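## Task

Take the cap off the marker whose cap is green while the other marker keeps its cap fully seated. Every marker and cap must finish resting on the desk, the robot must release everything and back away, nothing may be held in place only by the robot, and the robot must not tip over or end up leaning.

## Robot and tools

Robot: a wheeled cart with a pan/tilt head camera and two arms, left_arm and right_arm, each with a wrist camera and a two-finger gripper (one fixed jaw, one swinging jaw). The cart footprint is 0.53 m wide and spans x = -0.35 to 0.07 m. The arm pan axes stand at x = -0.060, y = +0.155 (left) and -0.155 m (right). Each shoulder sits 0.03 m out from its pan axis, 0.89 m high. Link lengths: upper arm 0.116, forearm 0.135, hand 0.162 m. The fixed-jaw tip reaches about 0.44 m from its pan axis at most and cannot go below about 0.55 m above the floor.

Frames: the base frame has its origin on the floor between the drive wheels, x ahead, y to the left, z up. The state gives left_hand and right_hand in this frame; each is the fixed-jaw tip, so a held item sits just toward the swinging jaw. Hand axes: z runs out along the fingers, y from swinging jaw to fixed jaw. The odometry frame is where the base frame was when the scene began; base_odometry counts wheel rotation only, so slip shows up as motion. Heading runs -3.142 to 3.142, left positive.

execute_actions: argument actions is a list holding one action (or none, which just reports state and images). An action may hold base, joints, or both; they start together. base holds a single command: {"translate_m": d}, a relative drive straight ahead by d metres (negative backs up), range -1.4 to 1.4; or {"rotate_rad": d}, a relative turn in place by d radians, left/counter-clockwise positive, range -3.2 to 3.2. No sideways motion. joints is one dictionary keyed by joint name, each value an absolute target in radians; name only the joints you want. Omitted joints may keep driving to earlier targets. Ranges (done tolerance in brackets): head_pan_rad -3.2..3.2 (0.02), 0 ahead, positive left; head_tilt_rad -0.76..1.45 (0.02), 0 level, positive down. For each arm (prefix left_arm_ or right_arm_): shoulder_pan_rad -1.919..1.919 (0.02); shoulder_lift_rad -1.745..1.745 (0.1); elbow_flex_rad -1.69..1.58 (0.07); wrist_flex_rad -1.658..1.658 (0.03); wrist_roll_rad -2.743..2.841 (0.02); gripper_rad 0..1.919 (0.03). Unknown keys or out-of-range numbers reject the whole call. cameras optionally lists head_camera, left_wrist_camera, right_wrist_camera or all; omitted or null means all, [] means none. The pictures line gives image order.

Arm geometry: shoulder_pan 0 points left_arm left and right_arm right; positive pan swings clockwise from above; straight ahead is +1.571 (left) and -1.571 (right). With lift, elbow and wrist_flex all 0, the upper arm leans 0.24 rad outward from vertical and forearm and fingers are horizontal; positive values bend downward. Their sum is the finger angle below horizontal; 1.571 points fingers straight down, possible only with the forearm no more than 0.08 rad above horizontal. wrist_roll -1.522: jaws close across the arm plane, fixed jaw on the left looking outward; 1.619: fixed jaw on the right; 0.049: jaws close within the plane, fixed jaw below (level fingers) or toward the pan axis (fingers down). The hand body protrudes about 0.08 m above level fingers with the fixed jaw left, below them with it right, so use fixed jaw left when reaching over the desk. Jaw gap by gripper angle: 0 gives 0.003 m, 0.3 gives 0.026, 0.6 gives 0.049, 1 gives 0.076, 1.919 gives 0.106. To squeeze, target below the contact angle; about 0.2 rad below is the firmest, lower can trip the jaw. A holding jaw reads off_target; done means empty or barely gripping.

Stowed pose: left_arm pan -1.75, lift 0.05, elbow 1.35, wrist_flex -1.55, wrist_roll -1.52; right_arm identical except pan 1.75. Stow in two steps (wrists first, then the other three) away from loose objects; doing it at once can jam a hand on the cart. Leaving stow, do not move the wrists first. Turning in place with arms stowed needs 0.44 m of free radius; near the desk, turning or reversing can hook the cart rear on the edge and topple the robot.

Results: state includes joint_positions, left_hand, right_hand, base_odometry, base_status and joint_status, plus on_its_own for motion you did not command. done means reached (for the base, wheels turned the full amount even if slipping). off_target means resting short and maybe still pushing: load sag, an obstruction, or a tripped motor. time_out leaves the joint holding where it stopped. "joint command not followed" with a cause means a self-collision check between an arm's links or between the two arms refused that arm's targets (the gripper still moves); affected joints show not_followed and may be retried later until valid targets are sent. To stop a blocked joint pushing, command its current reading.

Sag: loaded joints settle off target toward gravity; offset the next target against it. Hand positions may be off by a few centimetres. Overload: a joint held more than about 0.30 rad from target for about 2 s trips to 20% torque, silently. Reset by waiting until it settles, then commanding 0.2 rad from the reading away from the tripping target (or 0.04 past the range end, or the end itself for a jaw). Payload per hand about 0.4 kg extended, 0.7 kg within 0.28 m of the pan axis. Long holds heat shoulder_lift motors: MOTOR HOT warns at 55 °C; at 70 °C an OVER-TEMPERATURE FAULT halts that arm and joints show limit_stop_at_motor_heat; resend targets afterward. The robot keeps its last command while you are composing a reply.

Avoid: hard pulls or pushes (pulling on things ahead tips the robot most easily), arms or hands striking or pressing each other, dropping or knocking markers or caps off the desk.

wait: seconds 0 to 10; commands nothing, returns state and images. zoom_image: camera name and region [x0, y0, x1, y1] in pixels of that camera's latest image, origin top-left, at most 504 by 504. Images are 644x476; head focal length about 603 px, left wrist 323 px (strong distortion), right wrist 441 px. finished_scene: scene number; ends the scene irreversibly after the last command settles and reports success. A stop in a call skips your later calls in that reply.

Each tool is called after ">>>" as name(argument=value, ...), one argument or row to a line, values as JSON.

## Session

>>> execute_actions(
  actions=[],
)

Scene clock: 0.00 s.
base_odometry: x=+0.000 y=+0.000 heading=+0.000 (m, m, rad; odometry frame)
base_status: not commanded
joint_positions: head_pan_rad=-0.030 head_tilt_rad=-0.032 left_arm_shoulder_pan_rad=-1.781 left_arm_shoulder_lift_rad=+0.056 left_arm_elbow_flex_rad=+1.292 left_arm_wrist_flex_rad=-1.484 left_arm_wrist_roll_rad=-1.522 left_arm_gripper_rad=+1.920 right_arm_shoulder_pan_rad=+1.739 right_arm_shoulder_lift_rad=+0.043 right_arm_elbow_flex_rad=+1.369 right_arm_wrist_flex_rad=-1.591 right_arm_wrist_roll_rad=-1.496 right_arm_gripper_rad=+1.920
joint_status: not commanded
left_hand: x=-0.3114 y=+0.0936 z=+0.8961 quat_wxyz=(-0.079, -0.654, -0.069, +0.750) (m; base frame)
right_hand: x=-0.3055 y=-0.1211 z=+0.9008 quat_wxyz=(-0.074, +0.640, -0.046, -0.764) (m; base frame)
pictures: head_camera, left_wrist_camera, right_wrist_camera
Images, in order (width x height): head_camera 644x476, left_wrist_camera 644x476, right_wrist_camera 644x476.

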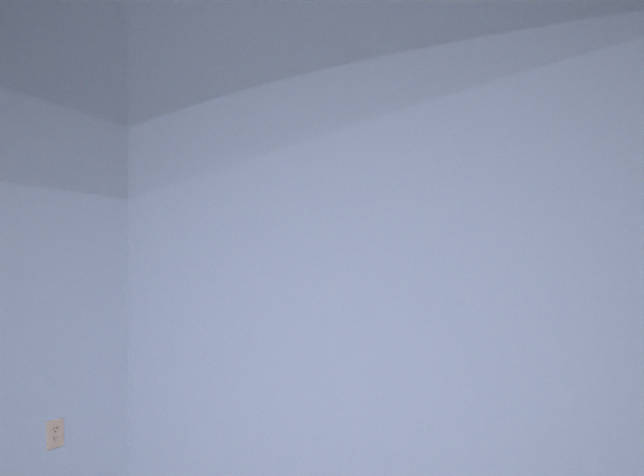

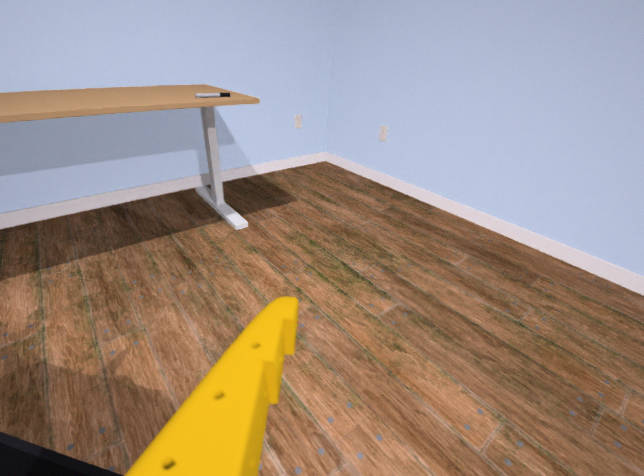

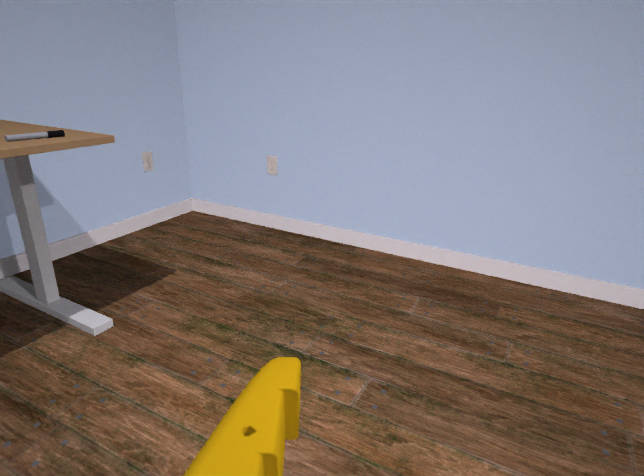

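>>> execute_actions(
  actions=[
    {"joints":{"head_pan_rad":-2.3,"head_tilt_rad":0.35}},
  ],
  cameras=["head_camera"],
)

Scene clock: 2.53 s.
base_odometry: x=+0.000 y=+0.000 heading=+0.000 (m, m, rad; odometry frame)
base_status: not commanded
joint_positions: head_pan_rad=-2.290 head_tilt_rad=+0.343 left_arm_shoulder_pan_rad=-1.781 left_arm_shoulder_lift_rad=+0.056 left_arm_elbow_flex_rad=+1.292 left_arm_wrist_flex_rad=-1.484 left_arm_wrist_roll_rad=-1.522 left_arm_gripper_rad=+1.920 right_arm_shoulder_pan_rad=+1.739 right_arm_shoulder_lift_rad=+0.043 right_arm_elbow_flex_rad=+1.369 right_arm_wrist_flex_rad=-1.591 right_arm_wrist_roll_rad=-1.496 right_arm_gripper_rad=+1.920
joint_status: all done
left_hand: x=-0.3114 y=+0.0936 z=+0.8961 quat_wxyz=(-0.079, -0.654, -0.069, +0.750) (m; base frame)
right_hand: x=-0.3055 y=-0.1211 z=+0.9008 quat_wxyz=(-0.074, +0.640, -0.046, -0.764) (m; base frame)
pictures: head_camera
Images, in order (width x height): head_camera 644x476.

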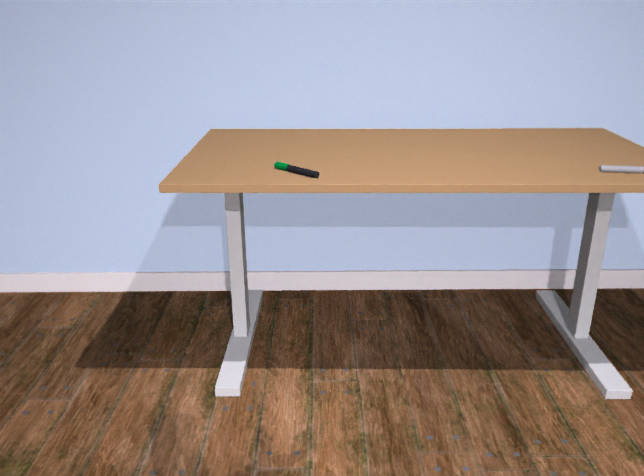

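>>> execute_actions(
  actions=[
    {"base":{"rotate_rad":-2.27},"joints":{"head_pan_rad":0,"head_tilt_rad":0.35}},
  ],
  cameras=["head_camera"],
)

Scene clock: 6.63 s.
base_odometry: x=-0.001 y=+0.000 heading=-2.269 (m, m, rad; odometry frame)
base_status: done
joint_positions: head_pan_rad=-0.010 head_tilt_rad=+0.343 left_arm_shoulder_pan_rad=-1.781 left_arm_shoulder_lift_rad=+0.056 left_arm_elbow_flex_rad=+1.292 left_arm_wrist_flex_rad=-1.484 left_arm_wrist_roll_rad=-1.522 left_arm_gripper_rad=+1.920 right_arm_shoulder_pan_rad=+1.739 right_arm_shoulder_lift_rad=+0.043 right_arm_elbow_flex_rad=+1.369 right_arm_wrist_flex_rad=-1.591 right_arm_wrist_roll_rad=-1.496 right_arm_gripper_rad=+1.920
joint_status: all done
left_hand: x=-0.3114 y=+0.0936 z=+0.8961 quat_wxyz=(-0.079, -0.654, -0.069, +0.750) (m; base frame)
right_hand: x=-0.3055 y=-0.1211 z=+0.9008 quat_wxyz=(-0.074, +0.640, -0.046, -0.764) (m; base frame)
pictures: head_camera
Images, in order (width x height): head_camera 644x476.

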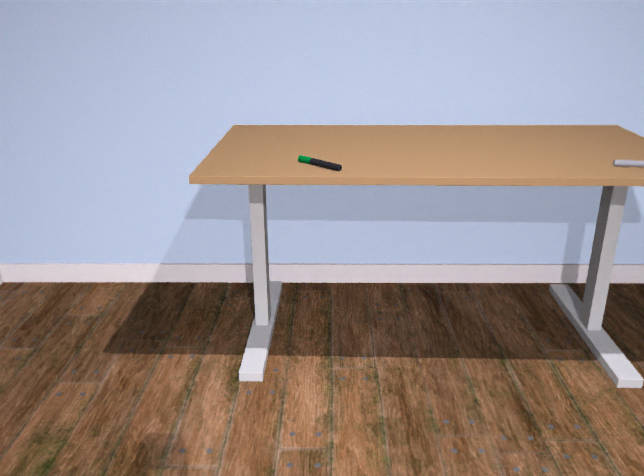

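>>> execute_actions(
  actions=[
    {"base":{"translate_m":0.9},"joints":{"head_tilt_rad":0.6,"left_arm_shoulder_pan_rad":1.4,"right_arm_shoulder_pan_rad":-1.4,"left_arm_shoulder_lift_rad":-0.2,"right_arm_shoulder_lift_rad":-0.2,"left_arm_elbow_flex_rad":0.6,"right_arm_elbow_flex_rad":0.6}},
  ],
  cameras=["head_camera"],
)

Scene clock: 12.70 s.
base_odometry: x=-0.580 y=-0.688 heading=-2.270 (m, m, rad; odometry frame)
base_status: done
joint_positions: head_pan_rad=-0.010 head_tilt_rad=+0.594 left_arm_shoulder_pan_rad=+1.390 left_arm_shoulder_lift_rad=-0.163 left_arm_elbow_flex_rad=+0.630 left_arm_wrist_flex_rad=-1.484 left_arm_wrist_roll_rad=-1.522 left_arm_gripper_rad=+1.920 right_arm_shoulder_pan_rad=-1.393 right_arm_shoulder_lift_rad=-0.170 right_arm_elbow_flex_rad=+0.639 right_arm_wrist_flex_rad=-1.591 right_arm_wrist_roll_rad=-1.496 right_arm_gripper_rad=+1.920
joint_status: all done
left_hand: x=+0.1817 y=+0.2070 z=+1.0899 quat_wxyz=(+0.958, -0.025, +0.272, +0.087) (m; base frame)
right_hand: x=+0.1695 y=-0.1883 z=+1.0977 quat_wxyz=(+0.970, +0.017, +0.222, -0.099) (m; base frame)
pictures: head_camera
Images, in order (width x height): head_camera 644x476.

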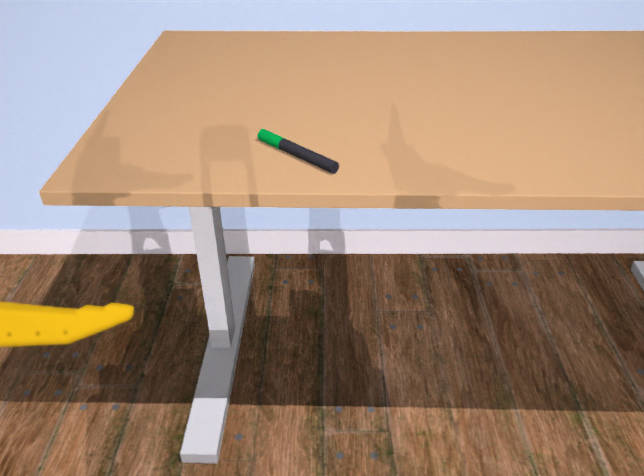

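>>> execute_actions(
  actions=[
    {"base":{"rotate_rad":0.16},"joints":{"left_arm_wrist_flex_rad":0.6,"right_arm_wrist_flex_rad":1.0,"left_arm_wrist_roll_rad":-0.2,"right_arm_wrist_roll_rad":2.0,"left_arm_gripper_rad":0.6,"right_arm_gripper_rad":0.6,"left_arm_elbow_flex_rad":0.3,"right_arm_elbow_flex_rad":0.3}},
  ],
  cameras=[],
)

>>> execute_actions(
  actions=[
    {"base":{"translate_m":0.5},"joints":{"head_tilt_rad":0.95}},
  ],
  cameras=[],
)

>>> execute_actions(
  actions=[
    {"base":{"rotate_rad":-0.16}},
  ],
)

Scene clock: 21.00 s.
base_odometry: x=-0.581 y=-0.689 heading=-2.110 (m, m, rad; odometry frame)
base_status: done
joint_positions: head_pan_rad=-0.010 head_tilt_rad=+0.594 left_arm_shoulder_pan_rad=+1.392 left_arm_shoulder_lift_rad=-0.163 left_arm_elbow_flex_rad=+0.334 left_arm_wrist_flex_rad=+0.594 left_arm_wrist_roll_rad=-0.208 left_arm_gripper_rad=+0.611 right_arm_shoulder_pan_rad=-1.395 right_arm_shoulder_lift_rad=-0.170 right_arm_elbow_flex_rad=+0.340 right_arm_wrist_flex_rad=+0.991 right_arm_wrist_roll_rad=+1.990 right_arm_gripper_rad=+0.608
joint_status: all done
left_hand: x=+0.2191 y=+0.2072 z=+0.8750 quat_wxyz=(+0.330, -0.625, +0.675, -0.211) (m; base frame)
right_hand: x=+0.1745 y=-0.2043 z=+0.8459 quat_wxyz=(-0.055, -0.974, -0.095, -0.196) (m; base frame)
pictures: none
No camera images: the call's "cameras" was empty. Leave "cameras" out to get every camera's image.

Scene clock: 24.27 s.
base_odometry: x=-0.837 y=-1.119 heading=-2.108 (m, m, rad; odometry frame)
base_status: done
joint_positions: head_pan_rad=-0.010 head_tilt_rad=+0.945 left_arm_shoulder_pan_rad=+1.392 left_arm_shoulder_lift_rad=-0.163 left_arm_elbow_flex_rad=+0.334 left_arm_wrist_flex_rad=+0.594 left_arm_wrist_roll_rad=-0.208 left_arm_gripper_rad=+0.611 right_arm_shoulder_pan_rad=-1.395 right_arm_shoulder_lift_rad=-0.170 right_arm_elbow_flex_rad=+0.340 right_arm_wrist_flex_rad=+0.992 right_arm_wrist_roll_rad=+1.990 right_arm_gripper_rad=+0.608
joint_status: all done
left_hand: x=+0.2191 y=+0.2072 z=+0.8750 quat_wxyz=(+0.330, -0.625, +0.675, -0.211) (m; base frame)
right_hand: x=+0.1743 y=-0.2042 z=+0.8458 quat_wxyz=(-0.055, -0.975, -0.095, -0.195) (m; base frame)
pictures: none
No camera images: the call's "cameras" was empty. Leave "cameras" out to get every camera's image.

Scene clock: 25.10 s.
base_odometry: x=-0.837 y=-1.119 heading=-2.268 (m, m, rad; odometry frame)
base_status: done
joint_positions: head_pan_rad=-0.010 head_tilt_rad=+0.945 left_arm_shoulder_pan_rad=+1.392 left_arm_shoulder_lift_rad=-0.163 left_arm_elbow_flex_rad=+0.334 left_arm_wrist_flex_rad=+0.594 left_arm_wrist_roll_rad=-0.208 left_arm_gripper_rad=+0.611 right_arm_shoulder_pan_rad=-1.395 right_arm_shoulder_lift_rad=-0.170 right_arm_elbow_flex_rad=+0.340 right_arm_wrist_flex_rad=+0.992 right_arm_wrist_roll_rad=+1.990 right_arm_gripper_rad=+0.608
joint_status: not commanded
left_hand: x=+0.2191 y=+0.2072 z=+0.8750 quat_wxyz=(+0.330, -0.625, +0.675, -0.211) (m; base frame)
right_hand: x=+0.1743 y=-0.2042 z=+0.8458 quat_wxyz=(-0.055, -0.975, -0.095, -0.195) (m; base frame)
pictures: head_camera, left_wrist_camera, right_wrist_camera
Images, in order (width x height): head_camera 644x476, left_wrist_camera 644x476, right_wrist_camera 644x476.

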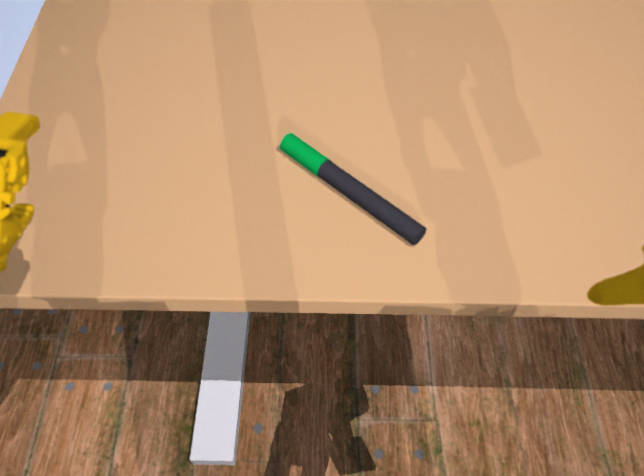

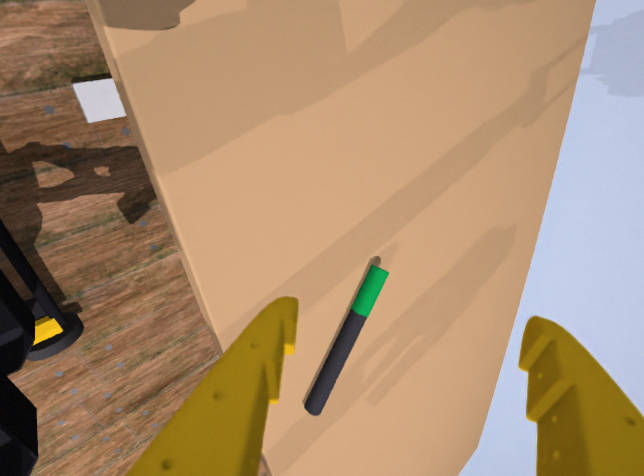

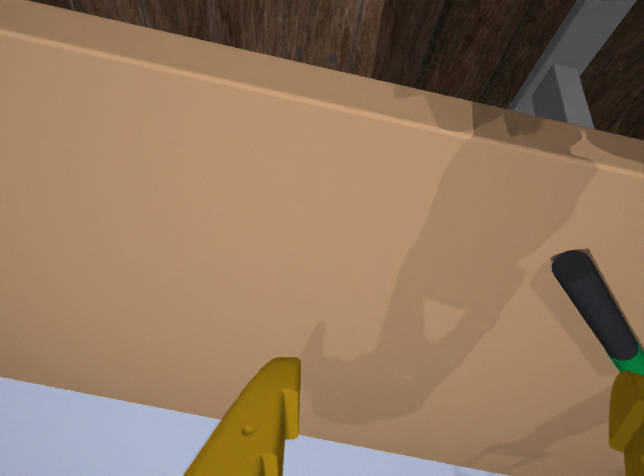

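>>> execute_actions(
  actions=[
    {"base":{"translate_m":0.12},"joints":{"head_tilt_rad":1.1,"right_arm_shoulder_pan_rad":-1.85,"right_arm_shoulder_lift_rad":0.62,"right_arm_elbow_flex_rad":-0.44,"right_arm_wrist_flex_rad":1.095,"right_arm_wrist_roll_rad":2.14}},
  ],
)

Scene clock: 28.37 s.
base_odometry: x=-0.914 y=-1.211 heading=-2.270 (m, m, rad; odometry frame)
base_status: done
joint_positions: head_pan_rad=-0.010 head_tilt_rad=+1.095 left_arm_shoulder_pan_rad=+1.392 left_arm_shoulder_lift_rad=-0.163 left_arm_elbow_flex_rad=+0.334 left_arm_wrist_flex_rad=+0.594 left_arm_wrist_roll_rad=-0.208 left_arm_gripper_rad=+0.611 right_arm_shoulder_pan_rad=-1.844 right_arm_shoulder_lift_rad=+0.640 right_arm_elbow_flex_rad=-0.402 right_arm_wrist_flex_rad=+1.085 right_arm_wrist_roll_rad=+2.130 right_arm_gripper_rad=+0.608
joint_status: all done
left_hand: x=+0.2191 y=+0.2072 z=+0.8750 quat_wxyz=(+0.330, -0.625, +0.675, -0.211) (m; base frame)
right_hand: x=+0.2267 y=-0.0818 z=+0.7863 quat_wxyz=(-0.015, -0.917, -0.379, -0.123) (m; base frame)
pictures: head_camera, left_wrist_camera, right_wrist_camera
Images, in order (width x height): head_camera 644x476, left_wrist_camera 644x476, right_wrist_camera 644x476.

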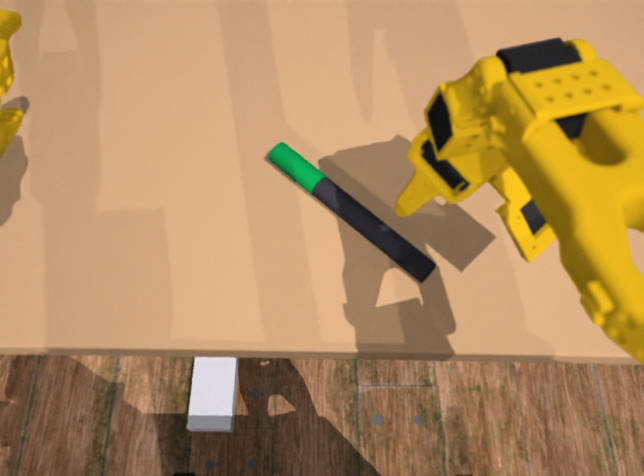

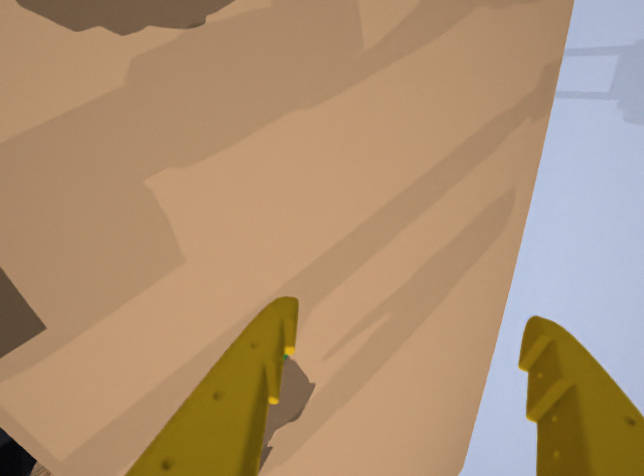

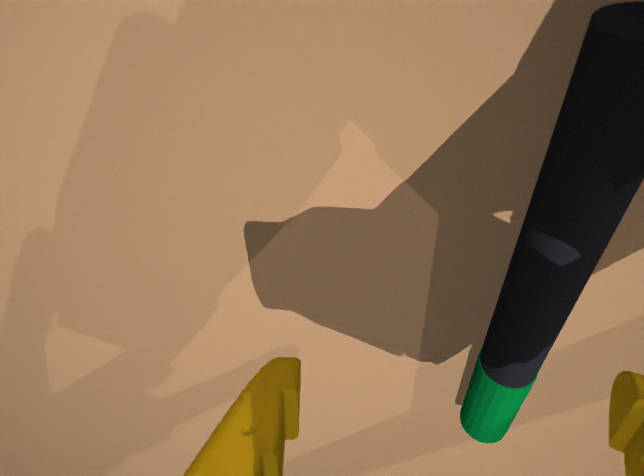

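>>> execute_actions(
  actions=[
    {"joints":{"right_arm_shoulder_pan_rad":-1.915,"right_arm_shoulder_lift_rad":0.73,"right_arm_elbow_flex_rad":-0.31,"right_arm_wrist_flex_rad":1.0,"right_arm_wrist_roll_rad":2.07}},
  ],
  cameras=["head_camera","right_wrist_camera"],
)

Scene clock: 31.03 s.
base_odometry: x=-0.914 y=-1.211 heading=-2.270 (m, m, rad; odometry frame)
base_status: not commanded
joint_positions: head_pan_rad=-0.010 head_tilt_rad=+1.095 left_arm_shoulder_pan_rad=+1.392 left_arm_shoulder_lift_rad=-0.163 left_arm_elbow_flex_rad=+0.334 left_arm_wrist_flex_rad=+0.594 left_arm_wrist_roll_rad=-0.208 left_arm_gripper_rad=+0.611 right_arm_shoulder_pan_rad=-1.909 right_arm_shoulder_lift_rad=+0.752 right_arm_elbow_flex_rad=-0.309 right_arm_wrist_flex_rad=+1.012 right_arm_wrist_roll_rad=+2.079 right_arm_gripper_rad=+0.608
joint_status: all done
left_hand: x=+0.2191 y=+0.2072 z=+0.8750 quat_wxyz=(+0.330, -0.625, +0.675, -0.211) (m; base frame)
right_hand: x=+0.2008 y=-0.0709 z=+0.7449 quat_wxyz=(-0.004, -0.920, -0.388, -0.057) (m; base frame)
pictures: head_camera, right_wrist_camera
Images, in order (width x height): head_camera 644x476, right_wrist_camera 644x476.

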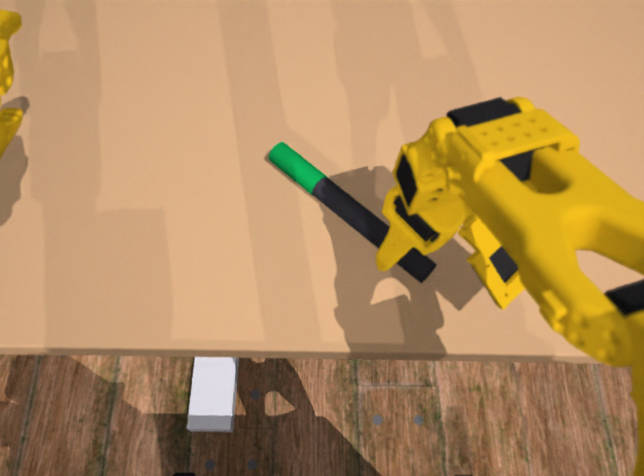

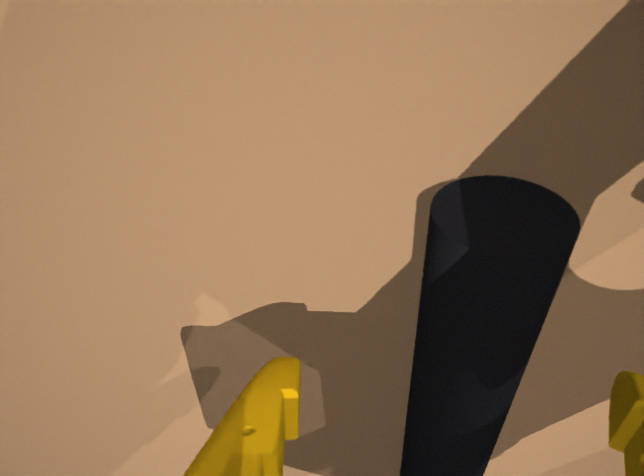

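>>> execute_actions(
  actions=[
    {"joints":{"right_arm_shoulder_lift_rad":0.82,"right_arm_wrist_flex_rad":0.95}},
  ],
  cameras=["head_camera","right_wrist_camera"],
)

Scene clock: 32.17 s.
base_odometry: x=-0.914 y=-1.211 heading=-2.270 (m, m, rad; odometry frame)
base_status: not commanded
joint_positions: head_pan_rad=-0.010 head_tilt_rad=+1.095 left_arm_shoulder_pan_rad=+1.392 left_arm_shoulder_lift_rad=-0.163 left_arm_elbow_flex_rad=+0.334 left_arm_wrist_flex_rad=+0.594 left_arm_wrist_roll_rad=-0.208 left_arm_gripper_rad=+0.611 right_arm_shoulder_pan_rad=-1.909 right_arm_shoulder_lift_rad=+0.826 right_arm_elbow_flex_rad=-0.309 right_arm_wrist_flex_rad=+0.963 right_arm_wrist_roll_rad=+2.079 right_arm_gripper_rad=+0.608
joint_status: all done
left_hand: x=+0.2191 y=+0.2072 z=+0.8750 quat_wxyz=(+0.330, -0.625, +0.675, -0.211) (m; base frame)
right_hand: x=+0.1973 y=-0.0722 z=+0.7281 quat_wxyz=(-0.003, -0.921, -0.388, -0.045) (m; base frame)
pictures: head_camera, right_wrist_camera
Images, in order (width x height): head_camera 644x476, right_wrist_camera 644x476.

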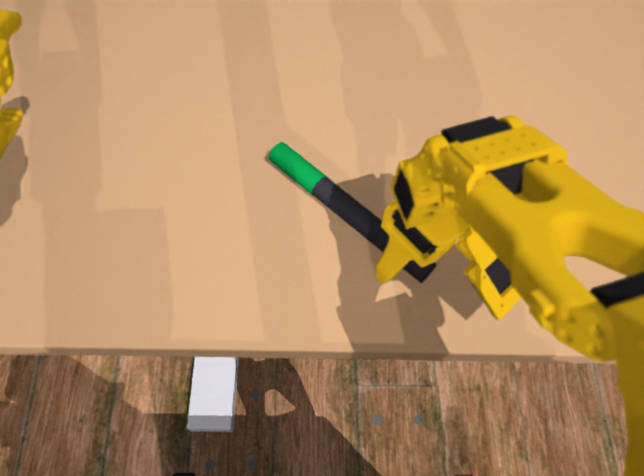

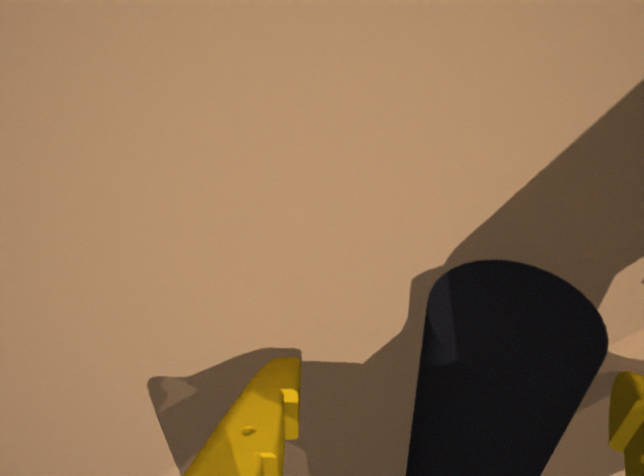

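>>> execute_actions(
  actions=[
    {"joints":{"right_arm_shoulder_lift_rad":0.78,"right_arm_gripper_rad":0.03}},
  ],
  cameras=["head_camera","right_wrist_camera"],
)

Scene clock: 33.43 s.
base_odometry: x=-0.914 y=-1.211 heading=-2.270 (m, m, rad; odometry frame)
base_status: not commanded
joint_positions: head_pan_rad=-0.010 head_tilt_rad=+1.095 left_arm_shoulder_pan_rad=+1.392 left_arm_shoulder_lift_rad=-0.163 left_arm_elbow_flex_rad=+0.334 left_arm_wrist_flex_rad=+0.594 left_arm_wrist_roll_rad=-0.208 left_arm_gripper_rad=+0.611 right_arm_shoulder_pan_rad=-1.912 right_arm_shoulder_lift_rad=+0.813 right_arm_elbow_flex_rad=-0.307 right_arm_wrist_flex_rad=+0.960 right_arm_wrist_roll_rad=+2.079 right_arm_gripper_rad=+0.206
joint_status: right_arm_gripper_rad off_target (ended at +0.206, target +0.030); the others done
left_hand: x=+0.2191 y=+0.2072 z=+0.8750 quat_wxyz=(+0.330, -0.625, +0.675, -0.211) (m; base frame)
right_hand: x=+0.1991 y=-0.0707 z=+0.7309 quat_wxyz=(-0.003, -0.920, -0.389, -0.052) (m; base frame)
pictures: head_camera, right_wrist_camera
Images, in order (width x height): head_camera 644x476, right_wrist_camera 644x476.

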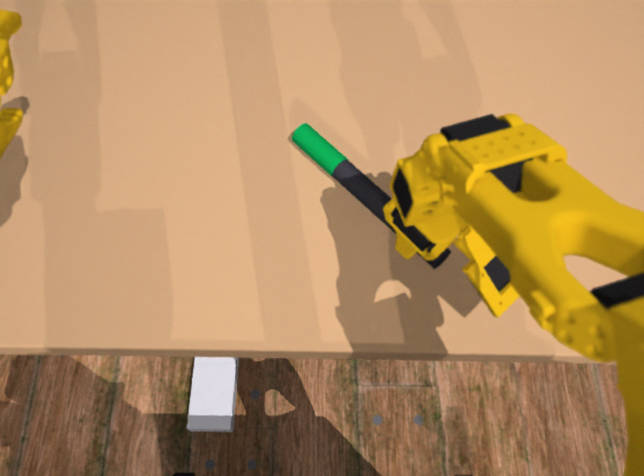

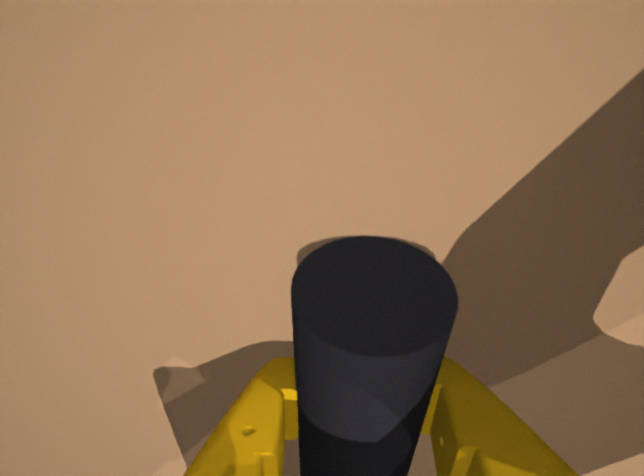

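>>> execute_actions(
  actions=[
    {"joints":{"right_arm_shoulder_lift_rad":0.74,"right_arm_wrist_flex_rad":0.81,"right_arm_wrist_roll_rad":2.84,"left_arm_shoulder_pan_rad":1.7,"left_arm_shoulder_lift_rad":0.5,"left_arm_elbow_flex_rad":-0.4,"left_arm_wrist_flex_rad":1.2,"left_arm_wrist_roll_rad":0.3}},
  ],
)

Scene clock: 35.53 s.
base_odometry: x=-0.914 y=-1.211 heading=-2.270 (m, m, rad; odometry frame)
base_status: not commanded
joint_positions: head_pan_rad=-0.010 head_tilt_rad=+1.095 left_arm_shoulder_pan_rad=+1.691 left_arm_shoulder_lift_rad=+0.519 left_arm_elbow_flex_rad=-0.370 left_arm_wrist_flex_rad=+1.191 left_arm_wrist_roll_rad=+0.292 left_arm_gripper_rad=+0.611 right_arm_shoulder_pan_rad=-1.912 right_arm_shoulder_lift_rad=+0.796 right_arm_elbow_flex_rad=-0.307 right_arm_wrist_flex_rad=+0.825 right_arm_wrist_roll_rad=+2.831 right_arm_gripper_rad=+0.206
joint_status: all done
left_hand: x=+0.2117 y=+0.1199 z=+0.8048 quat_wxyz=(+0.065, -0.744, +0.658, -0.095) (m; base frame)
right_hand: x=+0.2235 y=-0.0573 z=+0.7405 quat_wxyz=(-0.054, -0.708, -0.695, -0.116) (m; base frame)
pictures: head_camera, left_wrist_camera, right_wrist_camera
Images, in order (width x height): head_camera 644x476, left_wrist_camera 644x476, right_wrist_camera 644x476.

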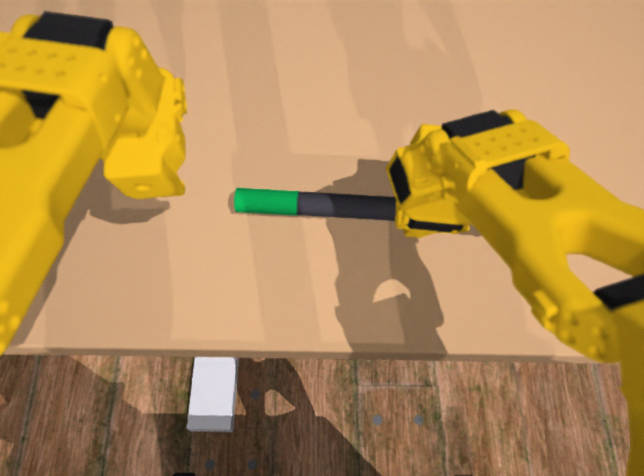

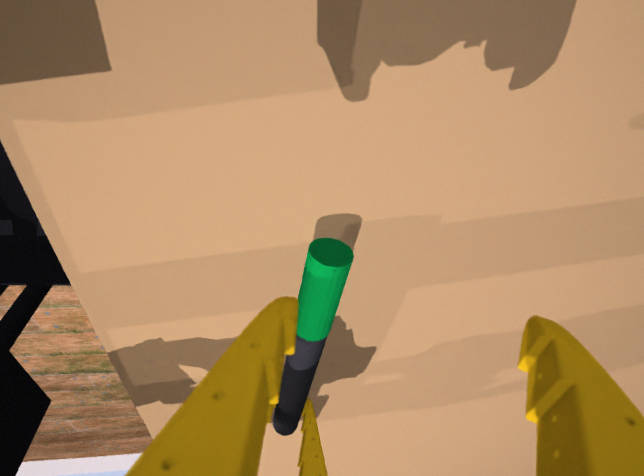

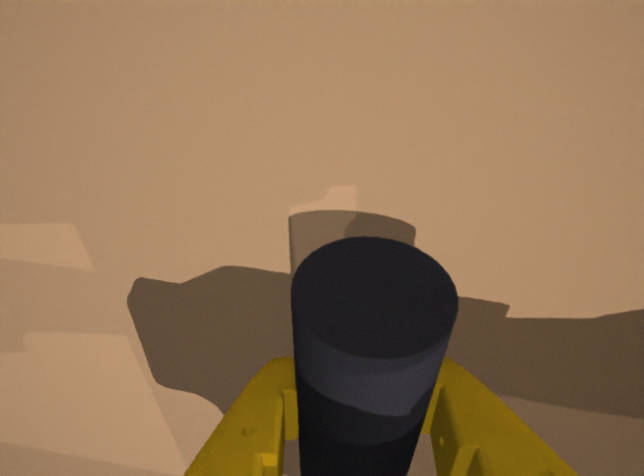

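>>> execute_actions(
  actions=[
    {"joints":{"left_arm_shoulder_pan_rad":1.87,"left_arm_shoulder_lift_rad":0.62,"left_arm_wrist_flex_rad":1.06,"left_arm_wrist_roll_rad":0.3}},
  ],
  cameras=["head_camera","left_wrist_camera"],
)

Scene clock: 37.00 s.
base_odometry: x=-0.914 y=-1.211 heading=-2.270 (m, m, rad; odometry frame)
base_status: not commanded
joint_positions: head_pan_rad=-0.010 head_tilt_rad=+1.095 left_arm_shoulder_pan_rad=+1.860 left_arm_shoulder_lift_rad=+0.642 left_arm_elbow_flex_rad=-0.371 left_arm_wrist_flex_rad=+1.071 left_arm_wrist_roll_rad=+0.292 left_arm_gripper_rad=+0.611 right_arm_shoulder_pan_rad=-1.912 right_arm_shoulder_lift_rad=+0.796 right_arm_elbow_flex_rad=-0.307 right_arm_wrist_flex_rad=+0.825 right_arm_wrist_roll_rad=+2.831 right_arm_gripper_rad=+0.206
joint_status: all done
left_hand: x=+0.2083 y=+0.0729 z=+0.7782 quat_wxyz=(+0.057, -0.686, +0.718, -0.099) (m; base frame)
right_hand: x=+0.2235 y=-0.0573 z=+0.7405 quat_wxyz=(-0.054, -0.708, -0.695, -0.116) (m; base frame)
pictures: head_camera, left_wrist_camera
Images, in order (width x height): head_camera 644x476, left_wrist_camera 644x476.

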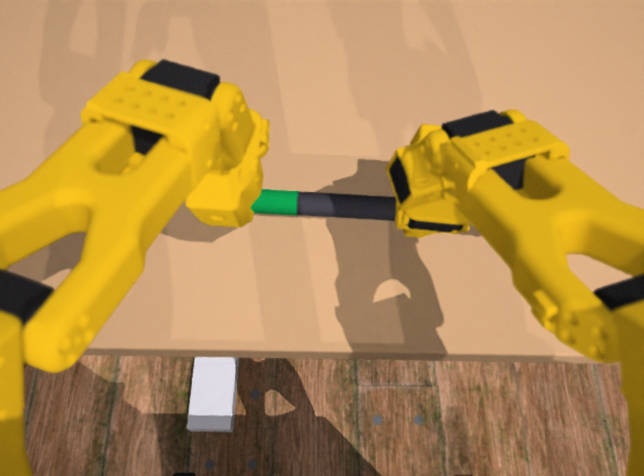

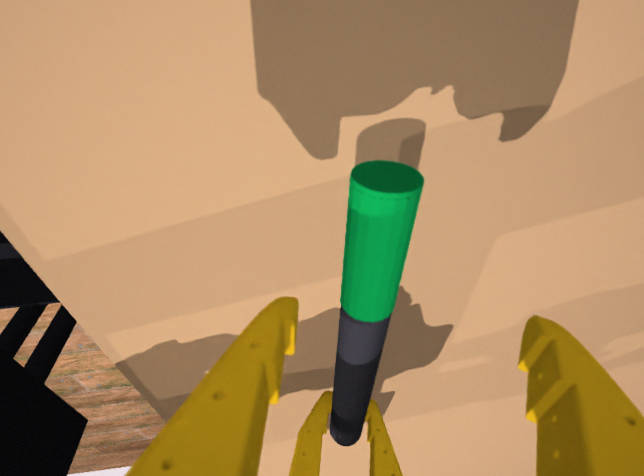

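>>> execute_actions(
  actions=[
    {"joints":{"left_arm_shoulder_pan_rad":1.91,"left_arm_shoulder_lift_rad":0.76,"left_arm_wrist_flex_rad":0.84,"left_arm_wrist_roll_rad":0.34}},
  ],
  cameras=["head_camera","left_wrist_camera"],
)

Scene clock: 38.83 s.
base_odometry: x=-0.914 y=-1.211 heading=-2.270 (m, m, rad; odometry frame)
base_status: not commanded
joint_positions: head_pan_rad=-0.010 head_tilt_rad=+1.095 left_arm_shoulder_pan_rad=+1.880 left_arm_shoulder_lift_rad=+0.783 left_arm_elbow_flex_rad=-0.373 left_arm_wrist_flex_rad=+0.854 left_arm_wrist_roll_rad=+0.332 left_arm_gripper_rad=+0.611 right_arm_shoulder_pan_rad=-1.912 right_arm_shoulder_lift_rad=+0.796 right_arm_elbow_flex_rad=-0.307 right_arm_wrist_flex_rad=+0.825 right_arm_wrist_roll_rad=+2.831 right_arm_gripper_rad=+0.206
joint_status: left_arm_shoulder_pan_rad off_target (ended at +1.879, target +1.910); the others done
joint sent to its limit — the command would take left_arm_shoulder_pan_rad past its upper limit, so that joint was sent only as far as its limit.
left_hand: x=+0.2219 y=+0.0624 z=+0.7497 quat_wxyz=(+0.072, -0.690, +0.708, -0.135) (m; base frame)
right_hand: x=+0.2235 y=-0.0573 z=+0.7405 quat_wxyz=(-0.054, -0.708, -0.695, -0.116) (m; base frame)
pictures: head_camera, left_wrist_camera
Images, in order (width x height): head_camera 644x476, left_wrist_camera 644x476.

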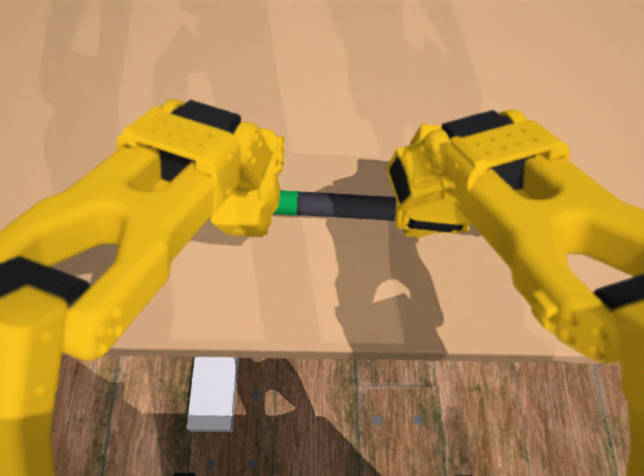

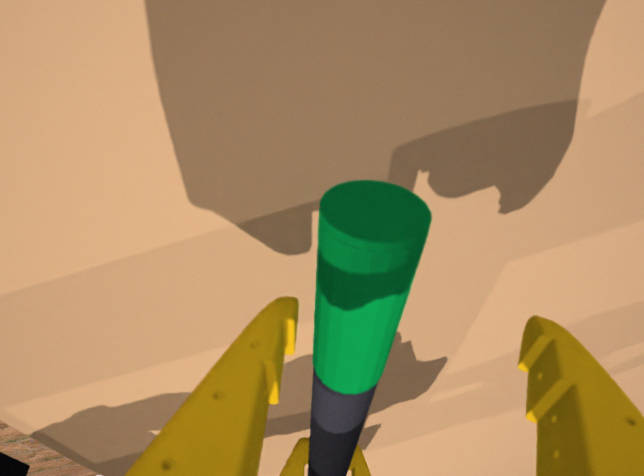

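>>> execute_actions(
  actions=[
    {"joints":{"left_arm_shoulder_pan_rad":1.885,"left_arm_shoulder_lift_rad":0.85,"left_arm_wrist_flex_rad":0.74,"left_arm_wrist_roll_rad":0.29}},
  ],
  cameras=["head_camera","left_wrist_camera"],
)

Scene clock: 40.17 s.
base_odometry: x=-0.914 y=-1.211 heading=-2.270 (m, m, rad; odometry frame)
base_status: not commanded
joint_positions: head_pan_rad=-0.010 head_tilt_rad=+1.095 left_arm_shoulder_pan_rad=+1.880 left_arm_shoulder_lift_rad=+0.854 left_arm_elbow_flex_rad=-0.384 left_arm_wrist_flex_rad=+0.752 left_arm_wrist_roll_rad=+0.297 left_arm_gripper_rad=+0.611 right_arm_shoulder_pan_rad=-1.912 right_arm_shoulder_lift_rad=+0.796 right_arm_elbow_flex_rad=-0.307 right_arm_wrist_flex_rad=+0.825 right_arm_wrist_roll_rad=+2.831 right_arm_gripper_rad=+0.206
joint_status: all done
left_hand: x=+0.2288 y=+0.0604 z=+0.7369 quat_wxyz=(+0.084, -0.675, +0.717, -0.151) (m; base frame)
right_hand: x=+0.2235 y=-0.0573 z=+0.7405 quat_wxyz=(-0.054, -0.708, -0.695, -0.116) (m; base frame)
pictures: head_camera, left_wrist_camera
Images, in order (width x height): head_camera 644x476, left_wrist_camera 644x476.

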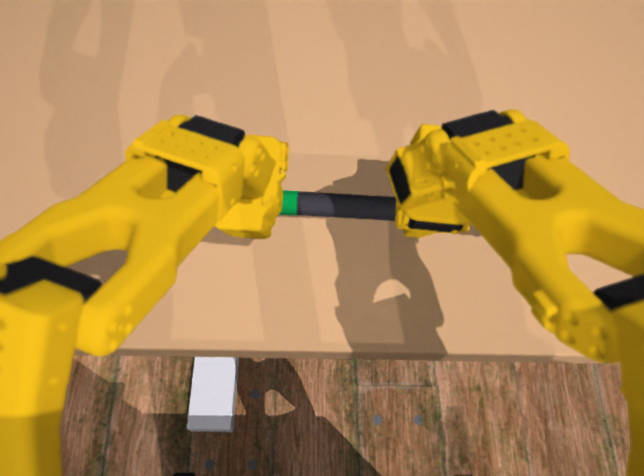

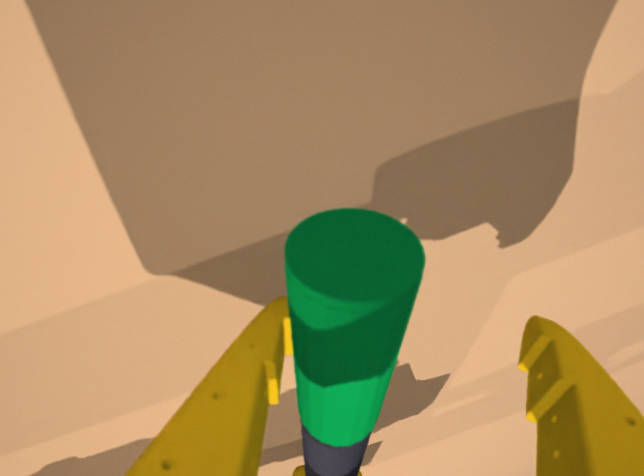

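>>> execute_actions(
  actions=[
    {"joints":{"left_arm_shoulder_lift_rad":0.80,"left_arm_wrist_flex_rad":0.77,"left_arm_gripper_rad":0.04,"right_arm_gripper_rad":0.01}},
  ],
)

Scene clock: 41.33 s.
base_odometry: x=-0.914 y=-1.211 heading=-2.270 (m, m, rad; odometry frame)
base_status: not commanded
joint_positions: head_pan_rad=-0.010 head_tilt_rad=+1.095 left_arm_shoulder_pan_rad=+1.880 left_arm_shoulder_lift_rad=+0.849 left_arm_elbow_flex_rad=-0.385 left_arm_wrist_flex_rad=+0.760 left_arm_wrist_roll_rad=+0.297 left_arm_gripper_rad=+0.166 right_arm_shoulder_pan_rad=-1.913 right_arm_shoulder_lift_rad=+0.796 right_arm_elbow_flex_rad=-0.306 right_arm_wrist_flex_rad=+0.825 right_arm_wrist_roll_rad=+2.834 right_arm_gripper_rad=+0.205
joint_status: left_arm_gripper_rad off_target (ended at +0.166, target +0.040); right_arm_gripper_rad off_target (ended at +0.205, target +0.010); the others done
left_hand: x=+0.2287 y=+0.0605 z=+0.7381 quat_wxyz=(+0.084, -0.675, +0.717, -0.151) (m; base frame)
right_hand: x=+0.2231 y=-0.0569 z=+0.7402 quat_wxyz=(-0.054, -0.706, -0.697, -0.115) (m; base frame)
pictures: head_camera, left_wrist_camera, right_wrist_camera
Images, in order (width x height): head_camera 644x476, left_wrist_camera 644x476, right_wrist_camera 644x476.

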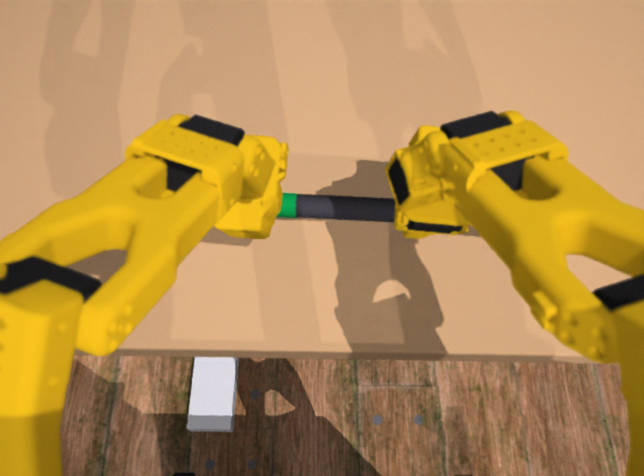

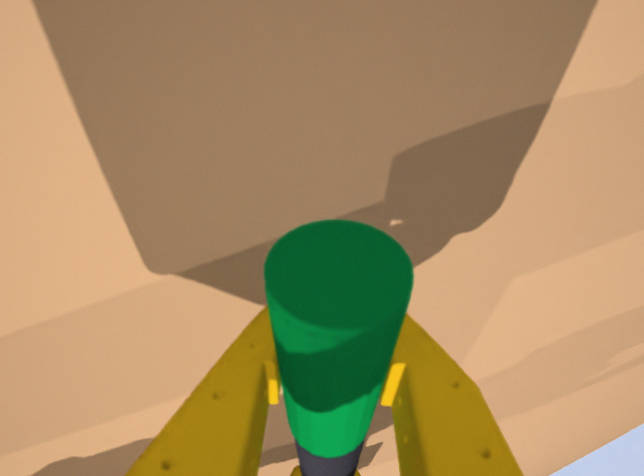

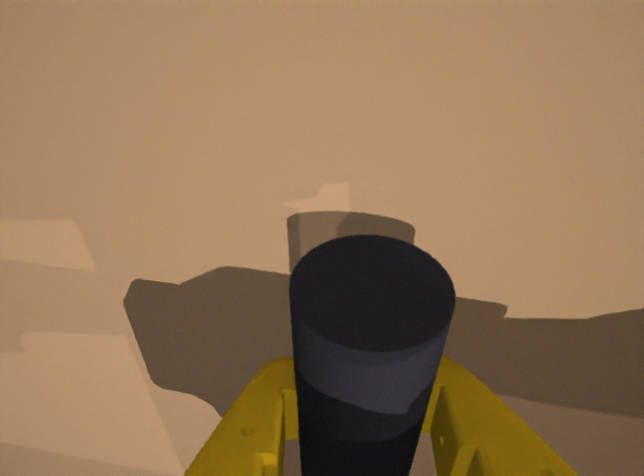

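>>> execute_actions(
  actions=[
    {"joints":{"left_arm_shoulder_pan_rad":1.74,"left_arm_wrist_roll_rad":0.17,"left_arm_shoulder_lift_rad":0.77,"left_arm_wrist_flex_rad":0.84,"left_arm_gripper_rad":0.0,"right_arm_shoulder_pan_rad":-1.87}},
  ],
)

Scene clock: 42.67 s.
base_odometry: x=-0.914 y=-1.211 heading=-2.270 (m, m, rad; odometry frame)
base_status: not commanded
joint_positions: head_pan_rad=-0.010 head_tilt_rad=+1.095 left_arm_shoulder_pan_rad=+1.749 left_arm_shoulder_lift_rad=+0.823 left_arm_elbow_flex_rad=-0.390 left_arm_wrist_flex_rad=+0.829 left_arm_wrist_roll_rad=+0.179 left_arm_gripper_rad=+0.164 right_arm_shoulder_pan_rad=-1.883 right_arm_shoulder_lift_rad=+0.789 right_arm_elbow_flex_rad=-0.304 right_arm_wrist_flex_rad=+0.822 right_arm_wrist_roll_rad=+2.834 right_arm_gripper_rad=+0.205
joint_status: left_arm_gripper_rad off_target (ended at +0.164, target +0.000); the others done
left_hand: x=+0.2329 y=+0.1008 z=+0.7428 quat_wxyz=(+0.091, -0.682, +0.715, -0.124) (m; base frame)
right_hand: x=+0.2272 y=-0.0653 z=+0.7422 quat_wxyz=(-0.057, -0.716, -0.685, -0.118) (m; base frame)
pictures: head_camera, left_wrist_camera, right_wrist_camera
Images, in order (width x height): head_camera 644x476, left_wrist_camera 644x476, right_wrist_camera 644x476.

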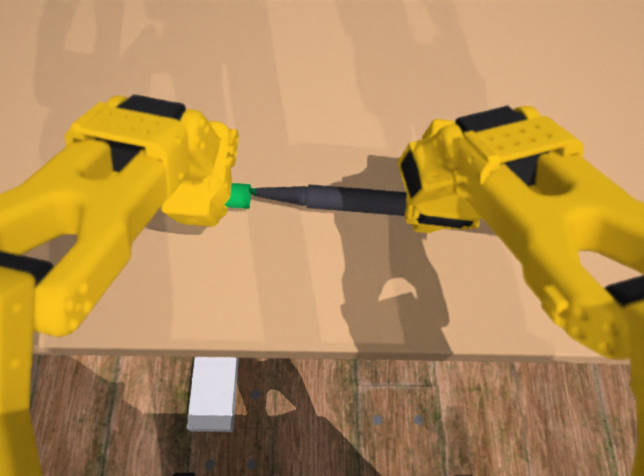

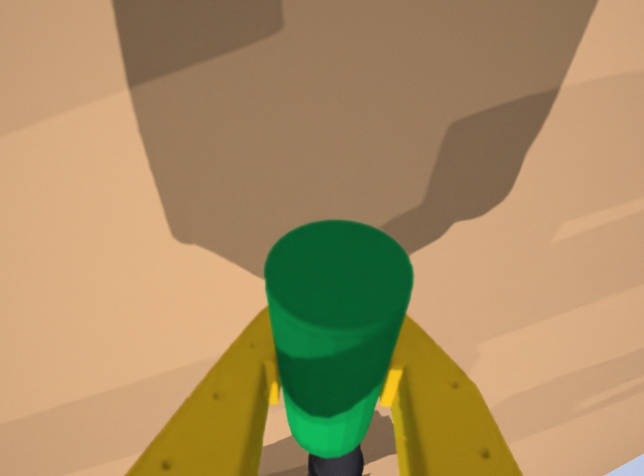

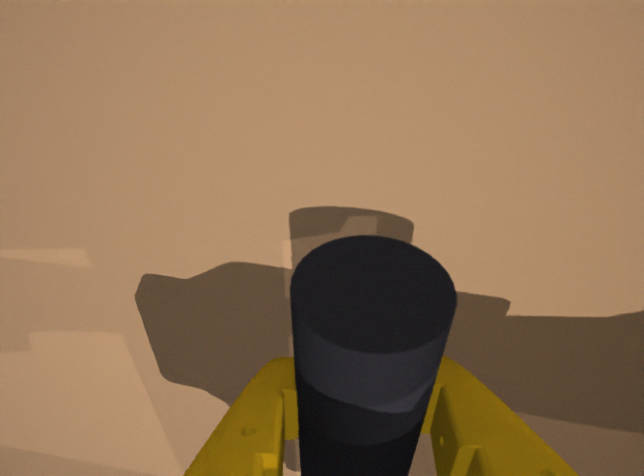

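Off. Separate more and lower both.

>>> execute_actions(
  actions=[
    {"joints":{"left_arm_shoulder_pan_rad":1.62,"left_arm_wrist_roll_rad":0.05,"left_arm_shoulder_lift_rad":0.83,"right_arm_shoulder_lift_rad":0.81}},
  ],
  cameras=[],
)

>>> execute_actions(
  actions=[
    {"joints":{"left_arm_gripper_rad":0.4,"right_arm_gripper_rad":0.4}},
  ],
)

Scene clock: 44.87 s.
base_odometry: x=-0.914 y=-1.211 heading=-2.270 (m, m, rad; odometry frame)
base_status: not commanded
joint_positions: head_pan_rad=-0.010 head_tilt_rad=+1.095 left_arm_shoulder_pan_rad=+1.633 left_arm_shoulder_lift_rad=+0.844 left_arm_elbow_flex_rad=-0.390 left_arm_wrist_flex_rad=+0.831 left_arm_wrist_roll_rad=+0.058 left_arm_gripper_rad=+0.164 right_arm_shoulder_pan_rad=-1.877 right_arm_shoulder_lift_rad=+0.823 right_arm_elbow_flex_rad=-0.304 right_arm_wrist_flex_rad=+0.821 right_arm_wrist_roll_rad=+2.834 right_arm_gripper_rad=+0.205
joint_status: all done
left_hand: x=+0.2336 y=+0.1364 z=+0.7370 quat_wxyz=(+0.097, -0.681, +0.718, -0.104) (m; base frame)
right_hand: x=+0.2229 y=-0.0685 z=+0.7332 quat_wxyz=(-0.051, -0.720, -0.684, -0.104) (m; base frame)
pictures: none
No camera images: the call's "cameras" was empty. Leave "cameras" out to get every camera's image.

Scene clock: 45.60 s.
base_odometry: x=-0.914 y=-1.211 heading=-2.270 (m, m, rad; odometry frame)
base_status: not commanded
joint_positions: head_pan_rad=-0.010 head_tilt_rad=+1.095 left_arm_shoulder_pan_rad=+1.633 left_arm_shoulder_lift_rad=+0.844 left_arm_elbow_flex_rad=-0.390 left_arm_wrist_flex_rad=+0.831 left_arm_wrist_roll_rad=+0.058 left_arm_gripper_rad=+0.388 right_arm_shoulder_pan_rad=-1.873 right_arm_shoulder_lift_rad=+0.815 right_arm_elbow_flex_rad=-0.306 right_arm_wrist_flex_rad=+0.816 right_arm_wrist_roll_rad=+2.834 right_arm_gripper_rad=+0.387
joint_status: all done
left_hand: x=+0.2336 y=+0.1364 z=+0.7370 quat_wxyz=(+0.097, -0.681, +0.718, -0.104) (m; base frame)
right_hand: x=+0.2254 y=-0.0687 z=+0.7357 quat_wxyz=(-0.054, -0.720, -0.683, -0.110) (m; base frame)
pictures: head_camera, left_wrist_camera, right_wrist_camera
Images, in order (width x height): head_camera 644x476, left_wrist_camera 644x476, right_wrist_camera 644x476.

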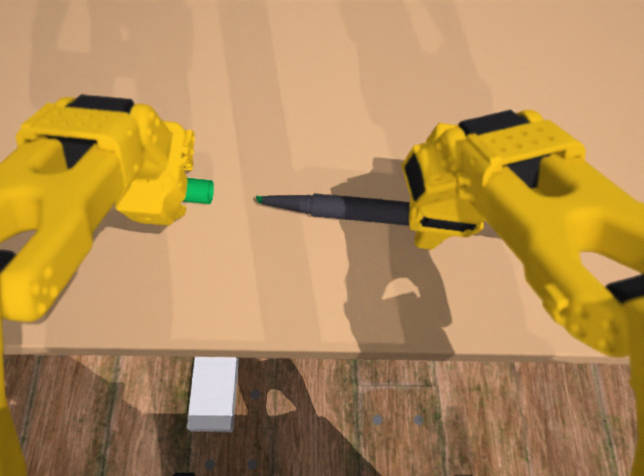

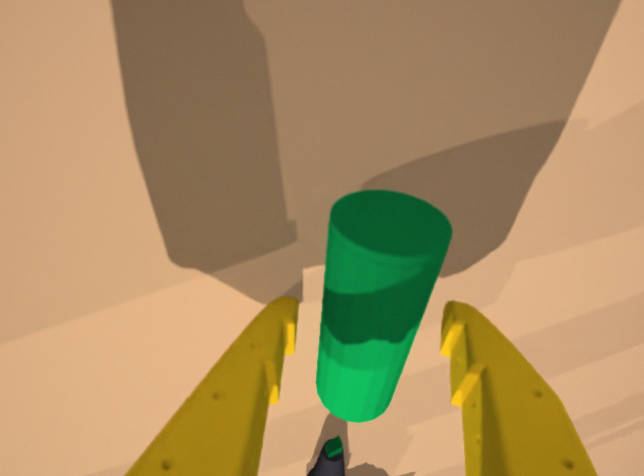

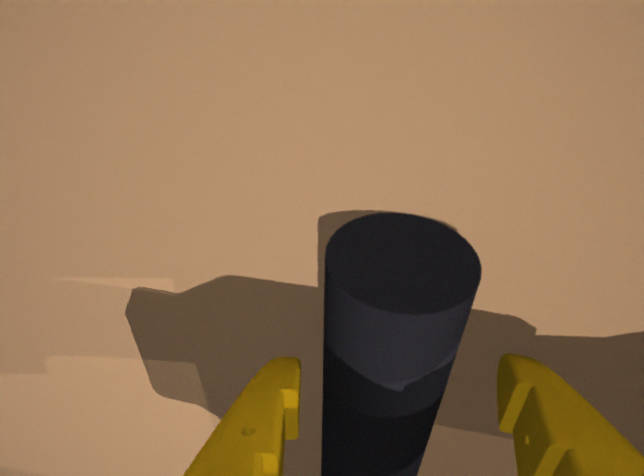

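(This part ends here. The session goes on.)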